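## Task

Lift each bottle with a white label from the tray and set it upright in an unoccupied crate slot. Every other bottle has to remain standing in its original spot, whether on the tray or in the crate. The task fails if the crate or tray is left tipped or shifted. Anything that stays in place only because the robot holds it does not count. The task also fails if whatever the robot is touching at the end settles by more than about a fingernail's width once released.

## Robot and tools

Robot: one custom six-joint arm with a two-finger parallel gripper, simulated. The upper arm is 427 mm from shoulder to elbow. The forearm is 418 mm from elbow to wrist pitch, measured along the forearm roll axis, which is offset 150 mm from the elbow axis. Joint ranges in rad, base outward: waist -6.283..6.283, shoulder -2.304..2.304, elbow -4.224..0.061, forearm roll -6.283..6.283, wrist pitch -2.164..2.164, wrist roll -6.283..6.283. The elbow cannot fully straighten. The base may sit slightly tilted on the table, and a block or post under it counts as arm for clearance checks.

Frame: the scene frame has its origin on the table surface beneath the base, +z up, +y to the left when facing along +x. Positions are in metres; orientations are quaternions written w first. Gripper axes: fingers point along gripper +z and close along gripper y. end_effector_position is the point between the pads when closed, roughly 2 cm short of the fingertips; closing pushes the tips about 10 mm further along +z.

Row format (shared by execute_actions and move): 8 numbers, x, y, z, qw, qx, qy, qz, opening. x, y, z and the quaternion are an absolute pose for the gripper in the scene frame, not an offset. opening runs from -1 (closed) to +1 (fully open, 0.084 m).

execute_actions(actions): a list of actions, run one after another. Each action is a list of up to 15 rows, one row per 1/30 s step; if fewer than 15 rows are given the final row is repeated until 15 steps pass. An empty list just reports the state and images. An action is rejected if its target lies more than 0.6 m from the gripper's position at that action's start along any gripper axis; if the first action fails this (against the last reported state) or any action is malformed, nothing runs. Repeat the desired quaternion in every row rather than copying a reported one, which may have drifted.

move(target, speed, blocking): target is one 8-number row as above, an absolute pose reached along a straight path. speed is the path's top speed in m/s, 0.002 to 0.5 (default 0.25); rotation is capped at twice that value in rad/s. Path duration is 0.5 to 10 s; longer paths stop early. The opening is applied when the move begins. The path ignores obstacles, and the real gripper lags, wanders and may exceed speed near full reach. Faster contact and targets set deeper past a surface press harder. With blocking=false the call returns after 0.5 s while the arm keeps going; further moves and execute_actions are refused until a result shows it ended, so use wait(0) or stop. The result adds a move: line giving the ending (done = at rest near target; otherwise off_target, moving, held, fault) plus limits: paced means the sent pose was clipped, held means a check blocked steps, after which motion may burst well above speed. The distance to target is also given.

wait(seconds): 0 to 10 s; the arm keeps its last command and any running move continues (returns early when it ends). stop(): brakes a running move; it needs stopping distance, more when fast, and the fingers keep moving. zoom_image(camera, region): camera must be cam_wrist; region is [x0, y0, x1, y1] pixels in the 672x504 image, top-left origin, at most 504 by 504. finished_scene(scene): ends the numbered scene irreversibly and reveals the next task; the goal must already hold and remain so. Replying with no tool call ends everything.

Control behaviour: each step the commanded pose is clipped to within 70 mm and 16 degrees of the measured pose, then damped inverse kinematics drives the joints, favouring position over orientation. Far targets can take several actions; after an action the arm stops at the last clipped pose, so send the remainder next. Joint targets move at most 3.14 rad/s, reach that in 0.16 s, and all joints finish together.

Result lines: gripper position, quaternion and linear/angular velocities in the scene frame (reported position may be off, more so at long reach); Hand target = pose the controller currently aims for; pose unreachable = the clearance check altered or blocked the command; grip_measured = actual finger opening on the -1..1 scale; joint positions and joint torques (raw drive output with per-unit offset, scale and noise, nonzero even in free air). cam_wrist is a wrist camera, pinhole with radial distortion, fovy 45.108 deg, fx = fy = 606.761, cx 333.363, cy 251.493.

Grasping: command an opening well under grip_measured to hold; the bigger the gap, the firmer the squeeze, up to about 24 N per pad for parts up to about 6 cm wide. Fast closing can overshoot force and even spring the fingers open. Returning the read grip_measured still grips lightly, weaker for wider parts. Brief external tugs on held parts or pushes on loose ones can occur.

Hazards: a joint reaching its load limit (waist 55.2, shoulder 55.2, elbow 46, forearm roll 24.8, wrist pitch and wrist roll 17.4 N m, held weight included) causes a torque fault: the arm backs off, freezes 10 s and drops the rest of the call. Holding loads heats motors; MOTOR HOT appears at 65 °C and at 80 °C an OVER-TEMPERATURE FAULT brakes the arm until cool; heat carries into later scenes. An arm stalled against an object keeps pushing until commanded otherwise. Avoid dropping bottles, slamming into things, hard pushes, tipping or shifting the tray or crate, and anything leaving the table. Release each bottle fully before finishing and keep motion quick and smooth.

Each tool is called after "Emit:" as name([rows], argument=value, ...), one row to a line, values as JSON.

## Session

Emit:
execute_actions(actions=[])

Scene clock: 0.00 s.
end_effector_position=(+0.4186, +0.1681, +0.2832) grip_measured=+1.00 end_effector_quat_wxyz=(+0.068, -0.623, +0.776, -0.063) end_effector_velocity=(+0.001, -0.001, +0.000) end_effector_angular_velocity=(-0.001, -0.001, -0.001)
Joint positions: [ 0.971 -0.293 -0.291  1.307  1.072  1.54   0.084]
Joint velocities: [-0.001  0.001  0.     0.     0.001 -0.    -0.   ]
Joint torques (N m, as the arm reports them, + toward a larger angle): no reading
Hand target: +0.419, +0.168, +0.283; +0.068, -0.623, +0.776, -0.063

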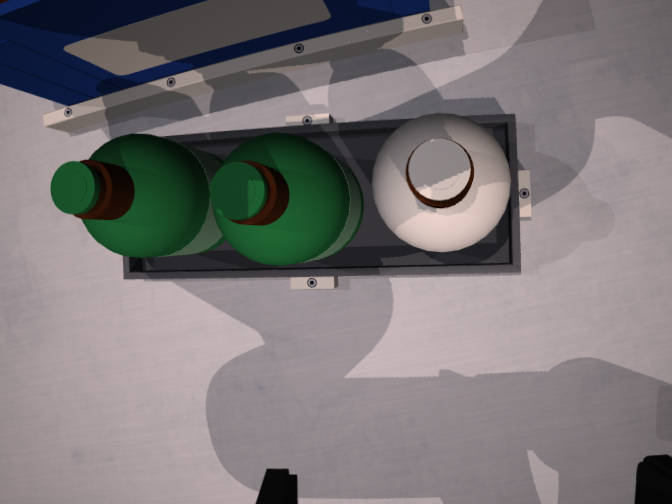

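Emit:
move(target=[0.4186,0.1681,0.42,0,-0.626,0.78,0,1])

Emit:
move(target=[0.5186,0.1681,0.42,0,-0.626,0.78,0,1])

Scene clock: 7.93 s.
end_effector_position=(+0.4178, +0.1678, +0.4199) grip_measured=+1.00 end_effector_quat_wxyz=(-0.001, -0.626, +0.780, +0.001) end_effector_velocity=(+0.000, -0.000, +0.002) end_effector_angular_velocity=(-0.001, +0.003, -0.001)
Joint positions: [ 1.271  0.096 -0.353  1.975  0.998  0.973  0.084]
Joint velocities: [ 0.004  0.004 -0.003  0.01   0.003 -0.008 -0.   ]
Joint torques (N m, as the arm reports them, + toward a larger angle): [ 10.23   7.76 -11.77  -1.27   0.35  -0.8 ]
Hand target: +0.418, +0.168, +0.420; -0.001, -0.626, +0.780, +0.001
Off the commanded pose: 0.001 m, 0 deg.
move: done

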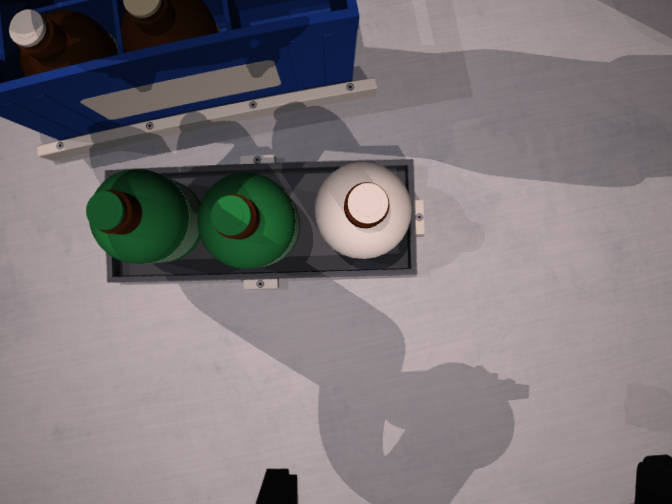

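Scene clock: 8.93 s.
end_effector_position=(+0.5183, +0.1677, +0.4201) grip_measured=+1.00 end_effector_quat_wxyz=(-0.000, -0.626, +0.780, +0.000) end_effector_velocity=(+0.002, +0.001, +0.000) end_effector_angular_velocity=(+0.001, +0.001, +0.000)
Joint positions: [ 1.064  0.176 -0.501  1.961  0.984  0.674  0.084]
Joint velocities: [-0.003 -0.    -0.005  0.001 -0.002 -0.006  0.   ]
Joint torques (N m, as the arm reports them, + toward a larger angle): [ 10.25  11.84 -11.94  -1.67   0.51  -1.06]
Hand target: +0.519, +0.168, +0.420; -0.000, -0.626, +0.780, +0.000
Off the commanded pose: 0.001 m, 0 deg.
move: done

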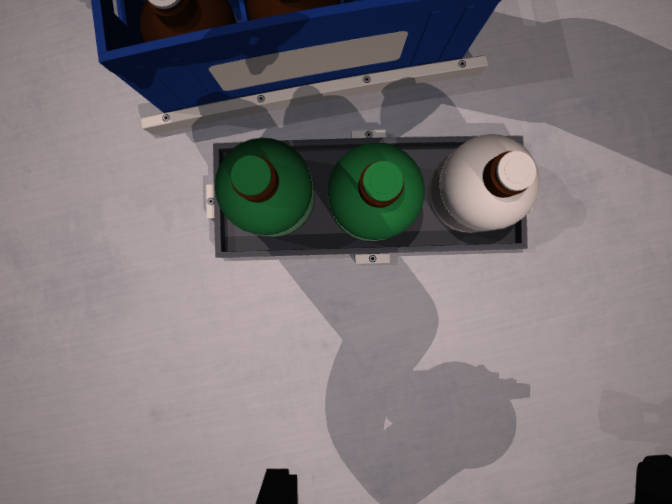

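Emit:
move(target=[0.47,-0.02,0.42,0,-0.626,0.78,0,1])

Emit:
move(target=[0.415,0.11,0.2,0,-0.626,0.78,0,1])

Scene clock: 25.13 s.
end_effector_position=(+0.4694, -0.0197, +0.4198) grip_measured=+1.00 end_effector_quat_wxyz=(-0.000, -0.626, +0.780, +0.000) end_effector_velocity=(-0.000, -0.002, +0.001) end_effector_angular_velocity=(+0.006, +0.002, +0.002)
Joint positions: [ 0.826  0.842 -0.173  2.062  0.966  0.213  0.084]
Joint velocities: [-0.007  0.014  0.     0.009 -0.005 -0.021  0.   ]
Joint torques (N m, as the arm reports them, + toward a larger angle): [ -5.19   3.19 -13.45  -1.39   0.48  -0.89]
Hand target: +0.469, -0.020, +0.420; -0.000, -0.626, +0.780, +0.000
Off the commanded pose: 0.001 m, 0 deg.
move: done

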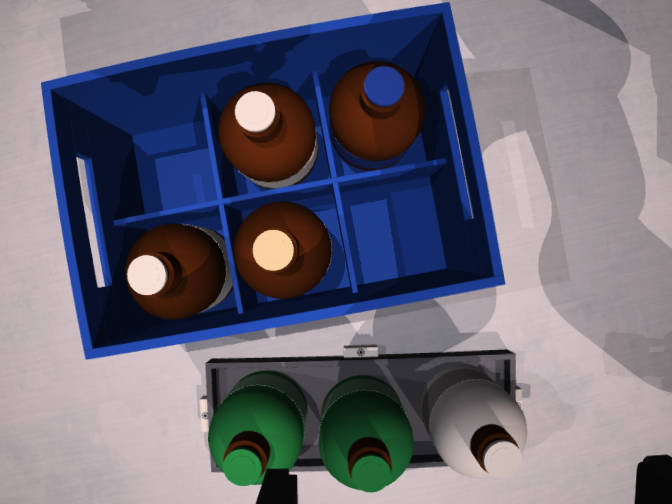

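Scene clock: 26.93 s.
end_effector_position=(+0.4169, +0.1104, +0.1998) grip_measured=+1.00 end_effector_quat_wxyz=(+0.002, -0.626, +0.780, -0.002) end_effector_velocity=(-0.000, +0.001, -0.002) end_effector_angular_velocity=(+0.001, -0.007, +0.002)
Joint positions: [ 0.569 -0.31  -0.284  0.93   0.91   1.542  0.084]
Joint velocities: [-0.001 -0.012 -0.002 -0.011  0.013  0.011  0.   ]
Joint torques (N m, as the arm reports them, + toward a larger angle): [12.29 19.71 -0.28 -1.51  0.31 -0.81]
Hand target: +0.417, +0.110, +0.200; +0.002, -0.626, +0.780, -0.002
Off the commanded pose: 0.002 m, 0 deg.
move: done; limits=paced

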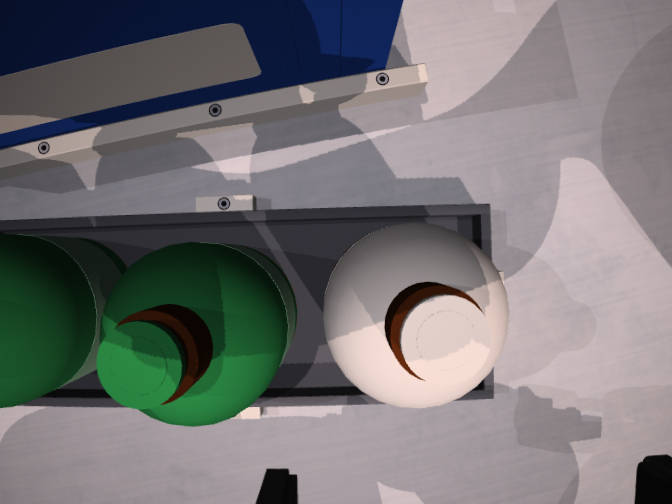

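Emit:
move(target=[0.49,0.22,0.2,-0.2,-0.605,0.753,-0.162,1])

Scene clock: 33.17 s.
end_effector_position=(+0.4892, +0.2196, +0.2008) grip_measured=+1.00 end_effector_quat_wxyz=(-0.200, -0.606, +0.753, -0.162) end_effector_velocity=(+0.003, +0.002, +0.000) end_effector_angular_velocity=(-0.011, +0.002, -0.001)
Joint positions: [ 0.781 -0.61  -0.898  1.936  1.102  0.829  0.084]
Joint velocities: [ 0.001 -0.006 -0.015  0.014  0.011 -0.013 -0.   ]
Joint torques (N m, as the arm reports them, + toward a larger angle): [25.47 23.59 -5.15 -0.76  0.92 -0.79]
Hand target: +0.489, +0.220, +0.201; -0.201, -0.606, +0.753, -0.162
Off the commanded pose: 0.001 m, 0 deg.
move: done

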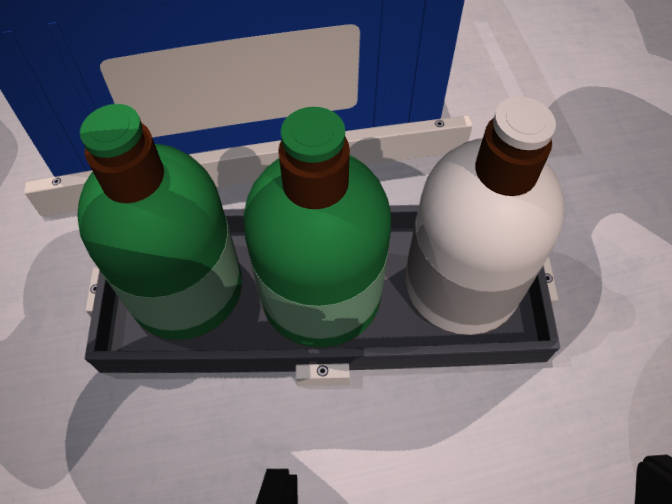

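Emit:
move(target=[0.407,0.095,0.19,0,-0.626,0.78,0,1])

Emit:
move(target=[0.407,0.095,0.15,0,-0.626,0.78,0,1], speed=0.08)

Scene clock: 43.33 s.
end_effector_position=(+0.4078, +0.0953, +0.1892) grip_measured=+1.00 end_effector_quat_wxyz=(+0.000, -0.626, +0.780, -0.000) end_effector_velocity=(-0.000, -0.002, -0.001) end_effector_angular_velocity=(+0.008, -0.007, -0.000)
Joint positions: [ 0.512 -0.335 -0.262  0.848  0.938  1.587  0.084]
Joint velocities: [-0.009 -0.001  0.007 -0.025  0.011  0.014  0.   ]
Joint torques (N m, as the arm reports them, + toward a larger angle): [14.22 20.22  0.54 -1.07  0.38 -0.88]
Hand target: +0.408, +0.095, +0.189; +0.001, -0.626, +0.780, -0.000
Off the commanded pose: 0.001 m, 0 deg.
move: done

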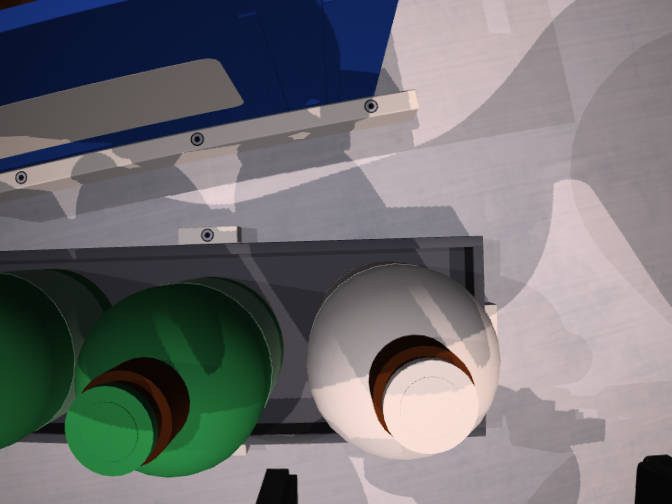

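Scene clock: 44.23 s.
end_effector_position=(+0.4072, +0.0949, +0.1502) grip_measured=+1.00 end_effector_quat_wxyz=(+0.000, -0.626, +0.780, -0.000) end_effector_velocity=(-0.001, +0.001, -0.002) end_effector_angular_velocity=(+0.001, +0.000, +0.002)
Joint positions: [ 0.427 -0.449 -0.317  0.738  0.985  1.63   0.084]
Joint velocities: [-0.003 -0.008 -0.003 -0.006  0.003  0.002  0.   ]
Joint torques (N m, as the arm reports them, + toward a larger angle): [14.76 22.18  2.29 -1.21  0.29 -0.85]
Hand target: +0.407, +0.095, +0.150; +0.000, -0.626, +0.780, -0.000
Off the commanded pose: 0.000 m, 0 deg.
move: done

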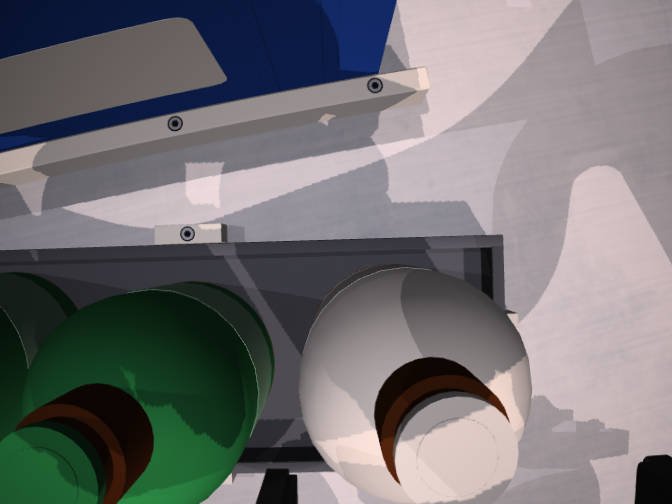

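Emit:
move(target=[0.407,0.0815,0.133,0,-0.626,0.78,0,0.2], speed=0.05)

Emit:
move(target=[0.407,0.0815,0.133,0,-0.626,0.78,0,-1])

Emit:
move(target=[0.407,0.0815,0.32,0,-0.626,0.78,0,-1], speed=0.15)

Emit:
move(target=[0.442,-0.092,0.32,0,-0.695,0.719,0,-1], speed=0.15)

Scene clock: 56.83 s.
end_effector_position=(+0.4082, +0.0815, +0.1325) grip_measured=+0.20 end_effector_quat_wxyz=(+0.001, -0.626, +0.780, -0.001) end_effector_velocity=(-0.005, -0.002, +0.002) end_effector_angular_velocity=(+0.001, +0.011, +0.005)
Joint positions: [ 0.355 -0.481 -0.328  0.662  1.01   1.638  0.053]
Joint velocities: [ 0.     0.003  0.009 -0.002 -0.006 -0.    -0.   ]
Joint torques (N m, as the arm reports them, + toward a larger angle): [ 7.59 13.19  3.94 -0.4  -3.17 -0.46]
Hand target: +0.407, +0.081, +0.133; +0.000, -0.626, +0.780, -0.000
Off the commanded pose: 0.001 m, 0 deg.
move: done

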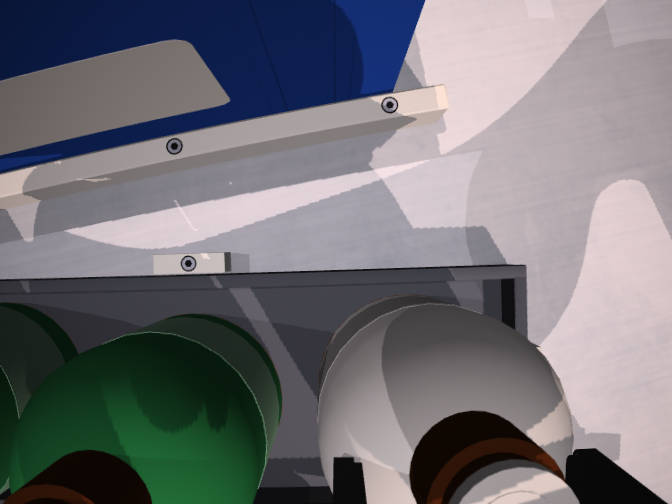

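Scene clock: 57.53 s.
end_effector_position=(+0.4074, +0.0814, +0.1329) grip_measured=+0.16 end_effector_quat_wxyz=(+0.001, -0.626, +0.780, -0.001) end_effector_velocity=(-0.001, +0.000, +0.000) end_effector_angular_velocity=(+0.002, +0.003, +0.000)
Joint positions: [ 0.355 -0.481 -0.326  0.662  1.01   1.638  0.051]
Joint velocities: [ 0.001  0.001  0.    -0.001 -0.004  0.    -0.002]
Joint torques (N m, as the arm reports them, + toward a larger angle): [ 8.36 12.15  3.51 -0.66 -3.19 -0.67]
Hand target: +0.407, +0.082, +0.133; +0.000, -0.626, +0.780, -0.000
Off the commanded pose: 0.000 m, 0 deg.
move: done

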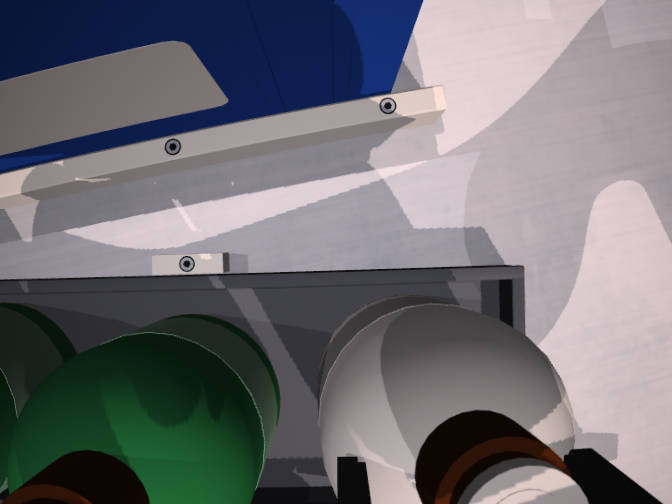

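Scene clock: 59.40 s.
end_effector_position=(+0.4060, +0.0817, +0.3202) grip_measured=-0.33 end_effector_quat_wxyz=(-0.001, -0.625, +0.780, +0.001) end_effector_velocity=(+0.000, -0.000, +0.002) end_effector_angular_velocity=(-0.003, +0.002, +0.001)
Joint positions: [ 0.868  0.134 -0.135  1.475  0.83   1.169  0.03 ]
Joint velocities: [ 0.007  0.006 -0.002  0.019  0.002 -0.014  0.   ]
Joint torques (N m, as the arm reports them, + toward a larger angle): [ 8.06 12.89 -7.32 -1.36  0.31 -0.79]
Hand target: +0.406, +0.082, +0.320; -0.001, -0.625, +0.780, +0.001
Off the commanded pose: 0.001 m, 0 deg.
move: done

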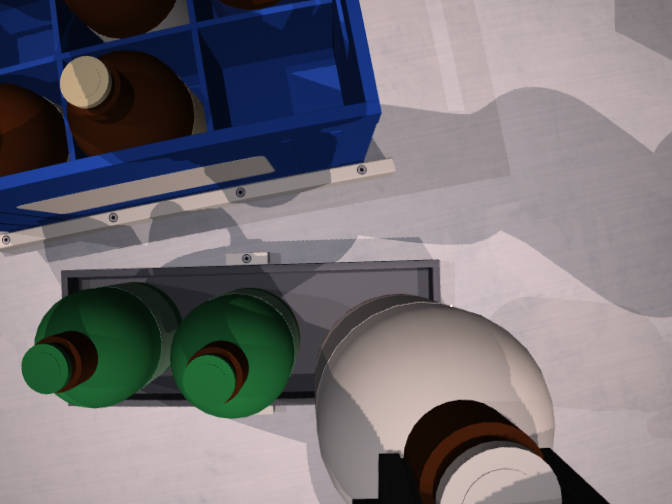

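Scene clock: 61.20 s.
end_effector_position=(+0.4420, -0.0926, +0.3204) grip_measured=-0.33 end_effector_quat_wxyz=(+0.002, +0.696, -0.718, +0.001) end_effector_velocity=(+0.001, -0.000, -0.001) end_effector_angular_velocity=(+0.020, -0.011, -0.001)
Joint positions: [-0.111  0.706 -0.049  1.072  0.241  0.442  0.03 ]
Joint velocities: [-0.046  0.004  0.003 -0.166 -0.043  0.133  0.   ]
Joint torques (N m, as the arm reports them, + toward a larger angle): [ 1.19 14.76 -9.46 -0.4   0.53 -0.83]
Hand target: +0.442, -0.093, +0.320; +0.001, +0.695, -0.719, +0.001
Off the commanded pose: 0.001 m, 0 deg.
move: done

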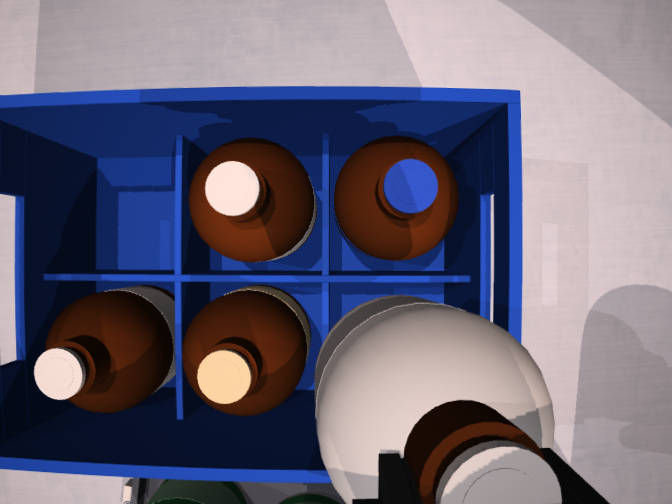

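Emit:
move(target=[0.442,-0.087,0.2,0,-0.695,0.719,0,-1], speed=0.07)

Emit:
move(target=[0.442,-0.087,0.152,0,-0.695,0.719,0,-1], speed=0.04)

Scene clock: 82.43 s.
end_effector_position=(+0.4454, -0.0621, +0.2172) grip_measured=-0.34 end_effector_quat_wxyz=(-0.023, +0.714, -0.700, -0.014) end_effector_velocity=(-0.000, -0.000, -0.000) end_effector_angular_velocity=(-0.001, +0.000, -0.001)
Joint positions: [-0.137  0.113 -0.129  0.219  0.651  1.255  0.029]
Joint velocities: [-0.001  0.     0.     0.    -0.     0.    -0.   ]
Joint torques (N m, as the arm reports them, + toward a larger angle): [ 6.14 22.68 -1.28 -2.34  1.07 -0.86]
Hand target: +0.445, -0.062, +0.217; -0.023, +0.714, -0.700, -0.014
Off the commanded pose: 0.030 m, 4 deg.
TORQUE FAULT: the external load on joint 1 (waist) reached its load limit, and the arm stopped for 10 seconds. That time counts as 20 of the actions that you can send in this scene. The arm's remaining commands of this call were not run. Joint 1 (waist) moved back by up to 3 degrees. The arm holds there, with its grip as last carried out, and accepts commands again: back off and push less far. The arm stops again, at the same cost, whenever a joint's load reaches its limit.
move: fault

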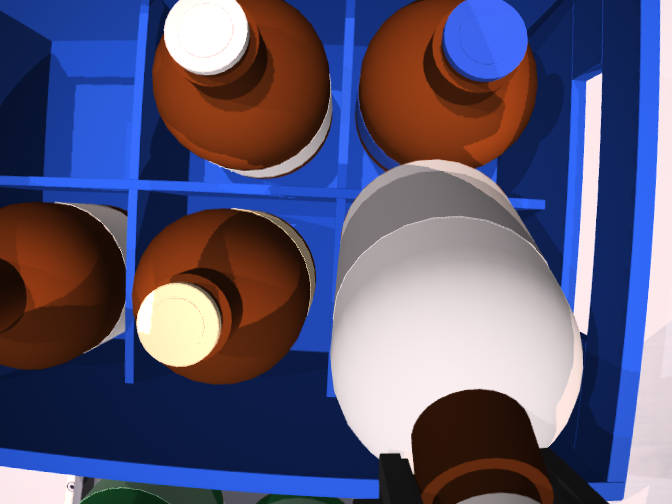

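not run: a fault stop came before this call.

Emit:
move(target=[0.436,-0.062,0.235,0,-0.695,0.719,0,-1], speed=0.03)

Scene clock: 89.33 s.
end_effector_position=(+0.4359, -0.0619, +0.2349) grip_measured=-0.34 end_effector_quat_wxyz=(-0.000, +0.695, -0.719, -0.000) end_effector_velocity=(-0.000, +0.000, +0.001) end_effector_angular_velocity=(-0.006, +0.002, -0.003)
Joint positions: [-0.053  0.179 -0.095  0.431  0.634  1.186  0.029]
Joint velocities: [ 0.011  0.004  0.001  0.026 -0.001 -0.012 -0.   ]
Joint torques (N m, as the arm reports them, + toward a larger angle): [ 3.   20.16 -0.44 -0.32  0.43 -0.73]
Hand target: +0.436, -0.062, +0.235; +0.000, +0.695, -0.719, -0.000
Off the commanded pose: 0.000 m, 0 deg.
move: done

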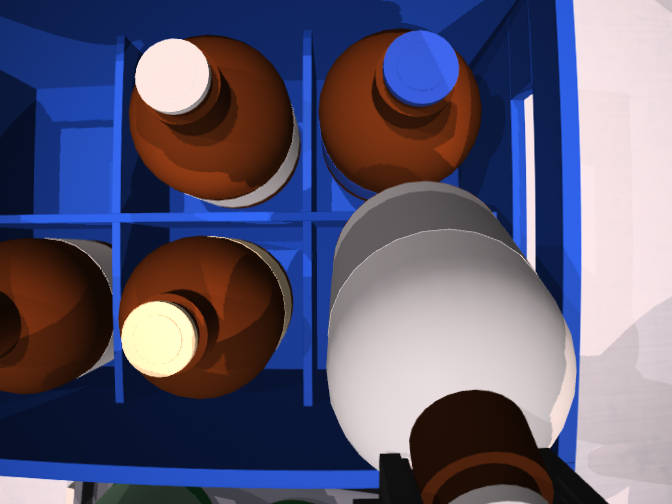

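Emit:
move(target=[0.437,-0.09,0.24,0.09,-0.689,0.713,0.094,-1], speed=0.04)

Scene clock: 99.30 s.
end_effector_position=(+0.4371, -0.0899, +0.2399) grip_measured=-0.34 end_effector_quat_wxyz=(-0.090, +0.689, -0.713, -0.094) end_effector_velocity=(+0.000, -0.001, +0.000) end_effector_angular_velocity=(+0.015, +0.001, -0.001)
Joint positions: [-0.529  0.218 -0.135 -0.731  0.552  1.864  0.029]
Joint velocities: [-0.02  -0.004 -0.005 -0.056  0.007  0.036 -0.   ]
Joint torques (N m, as the arm reports them, + toward a larger angle): [ 0.42 22.28 -0.59 -1.2   0.49 -0.9 ]
Hand target: +0.437, -0.090, +0.240; -0.090, +0.689, -0.713, -0.094
Off the commanded pose: 0.000 m, 0 deg.
move: done

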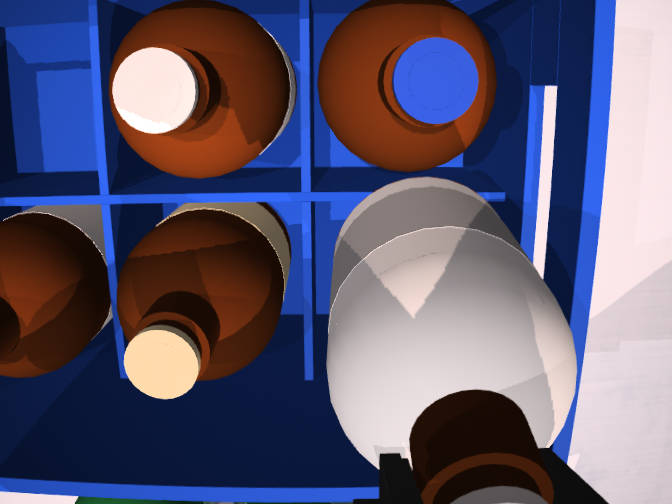

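Emit:
move(target=[0.437,-0.09,0.24,0.139,-0.681,0.705,0.144,-1], speed=0.04)

Scene clock: 104.77 s.
end_effector_position=(+0.4369, -0.0900, +0.2400) grip_measured=-0.34 end_effector_quat_wxyz=(-0.138, +0.681, -0.705, -0.144) end_effector_velocity=(+0.000, +0.000, +0.000) end_effector_angular_velocity=(+0.014, -0.001, -0.000)
Joint positions: [-0.666  0.153 -0.181 -1.111  0.653  2.078  0.029]
Joint velocities: [-0.011 -0.006 -0.005 -0.031  0.011  0.016 -0.   ]
Joint torques (N m, as the arm reports them, + toward a larger angle): [-0.16 21.48 -0.45 -1.75  0.69 -0.79]
Hand target: +0.437, -0.090, +0.240; -0.139, +0.681, -0.705, -0.144
Off the commanded pose: 0.000 m, 0 deg.
move: done

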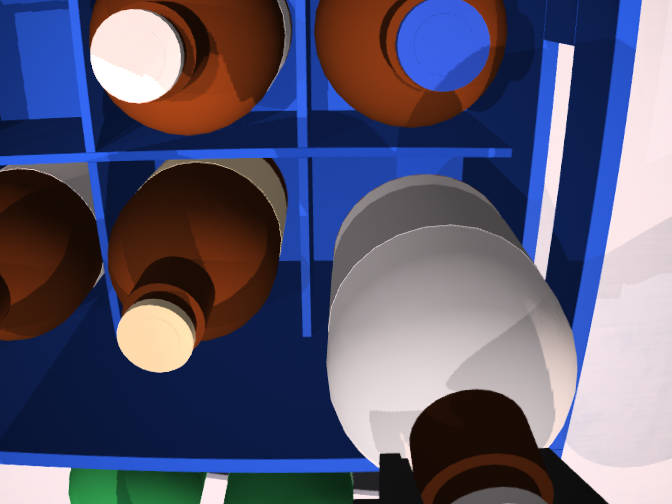

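Emit:
move(target=[0.437,-0.09,0.195,0.139,-0.681,0.705,0.144,-1], speed=0.025)

Scene clock: 111.10 s.
end_effector_position=(+0.4371, -0.0902, +0.1951) grip_measured=-0.34 end_effector_quat_wxyz=(-0.139, +0.681, -0.705, -0.144) end_effector_velocity=(-0.000, -0.000, -0.002) end_effector_angular_velocity=(-0.001, +0.000, -0.000)
Joint positions: [-0.627 -0.037 -0.241 -0.932  0.713  1.896  0.029]
Joint velocities: [ 0.001 -0.007 -0.002  0.007  0.003 -0.007  0.   ]
Joint torques (N m, as the arm reports them, + toward a larger angle): [-0.93 23.16  2.47 -1.92  0.69 -0.85]
Hand target: +0.437, -0.090, +0.195; -0.139, +0.681, -0.705, -0.144
Off the commanded pose: 0.000 m, 0 deg.
move: done

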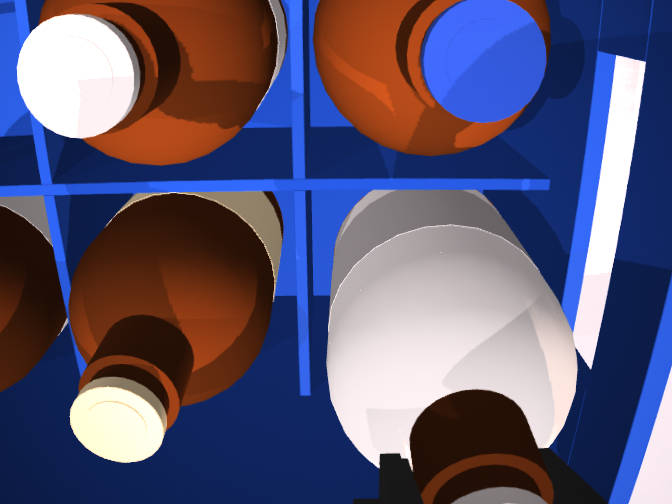

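Inside.

Emit:
move(target=[0.437,-0.09,0.15,0.139,-0.681,0.705,0.144,-1], speed=0.025)

Scene clock: 116.50 s.
end_effector_position=(+0.4367, -0.0898, +0.1504) grip_measured=-0.34 end_effector_quat_wxyz=(-0.139, +0.681, -0.705, -0.144) end_effector_velocity=(-0.001, +0.001, -0.001) end_effector_angular_velocity=(+0.002, +0.002, +0.001)
Joint positions: [-0.596 -0.202 -0.312 -0.821  0.769  1.785  0.029]
Joint velocities: [ 0.003 -0.007 -0.001  0.004  0.002 -0.004  0.   ]
Joint torques (N m, as the arm reports them, + toward a larger angle): [-2.29 23.34  0.64 -1.19  0.31 -0.8 ]
Hand target: +0.437, -0.090, +0.150; -0.139, +0.681, -0.705, -0.144
Off the commanded pose: 0.001 m, 0 deg.
move: done

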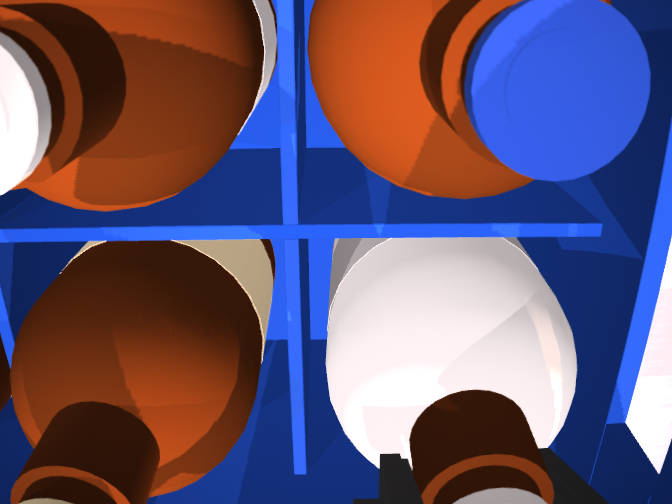

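Emit:
move(target=[0.437,-0.09,0.15,0.139,-0.681,0.705,0.144,0.1])

Emit:
move(target=[0.437,-0.09,0.3,0.139,-0.681,0.705,0.144,0.1], speed=0.15)

Scene clock: 121.20 s.
end_effector_position=(+0.4372, -0.0900, +0.1500) grip_measured=+0.09 end_effector_quat_wxyz=(-0.139, +0.681, -0.705, -0.144) end_effector_velocity=(-0.001, +0.001, +0.000) end_effector_angular_velocity=(+0.001, +0.003, +0.001)
Joint positions: [-0.596 -0.203 -0.314 -0.82   0.769  1.785  0.048]
Joint velocities: [ 0.001 -0.     0.001  0.    -0.002  0.    -0.   ]
Joint torques (N m, as the arm reports them, + toward a larger angle): [-2.08 23.    3.07 -1.45 -0.01 -0.81]
Hand target: +0.437, -0.090, +0.150; -0.139, +0.681, -0.705, -0.144
Off the commanded pose: 0.000 m, 0 deg.
move: done

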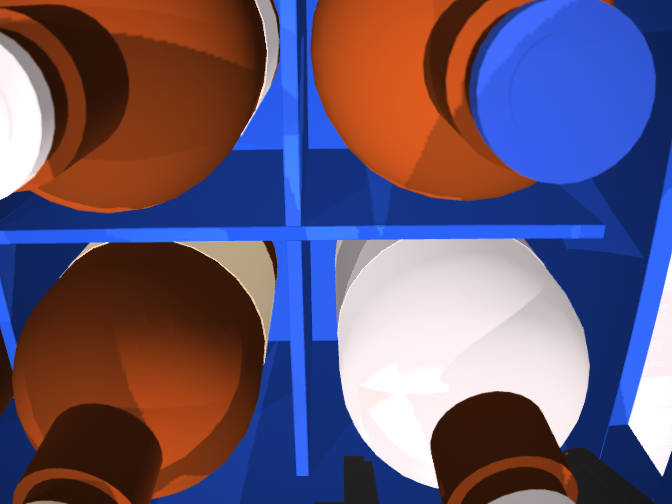

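Scene clock: 122.83 s.
end_effector_position=(+0.4366, -0.0893, +0.3003) grip_measured=+0.09 end_effector_quat_wxyz=(-0.140, +0.681, -0.705, -0.145) end_effector_velocity=(+0.000, +0.000, +0.002) end_effector_angular_velocity=(+0.006, +0.005, +0.001)
Joint positions: [-0.745  0.437 -0.126 -1.499  0.628  2.469  0.048]
Joint velocities: [-0.004  0.005 -0.003 -0.029  0.003  0.027 -0.   ]
Joint torques (N m, as the arm reports them, + toward a larger angle): [ 2.32 16.73 -4.76 -0.56  0.73 -0.95]
Hand target: +0.437, -0.089, +0.301; -0.140, +0.681, -0.705, -0.145
Off the commanded pose: 0.001 m, 0 deg.
move: done

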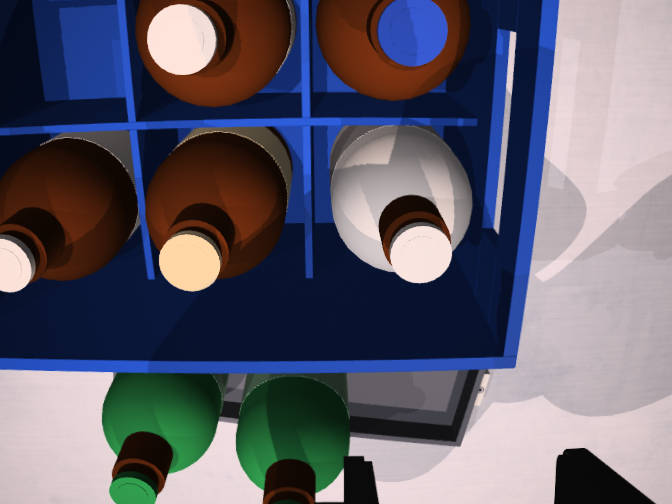

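Emit:
finished_scene(scene=1)

The scene is finished: the task was done.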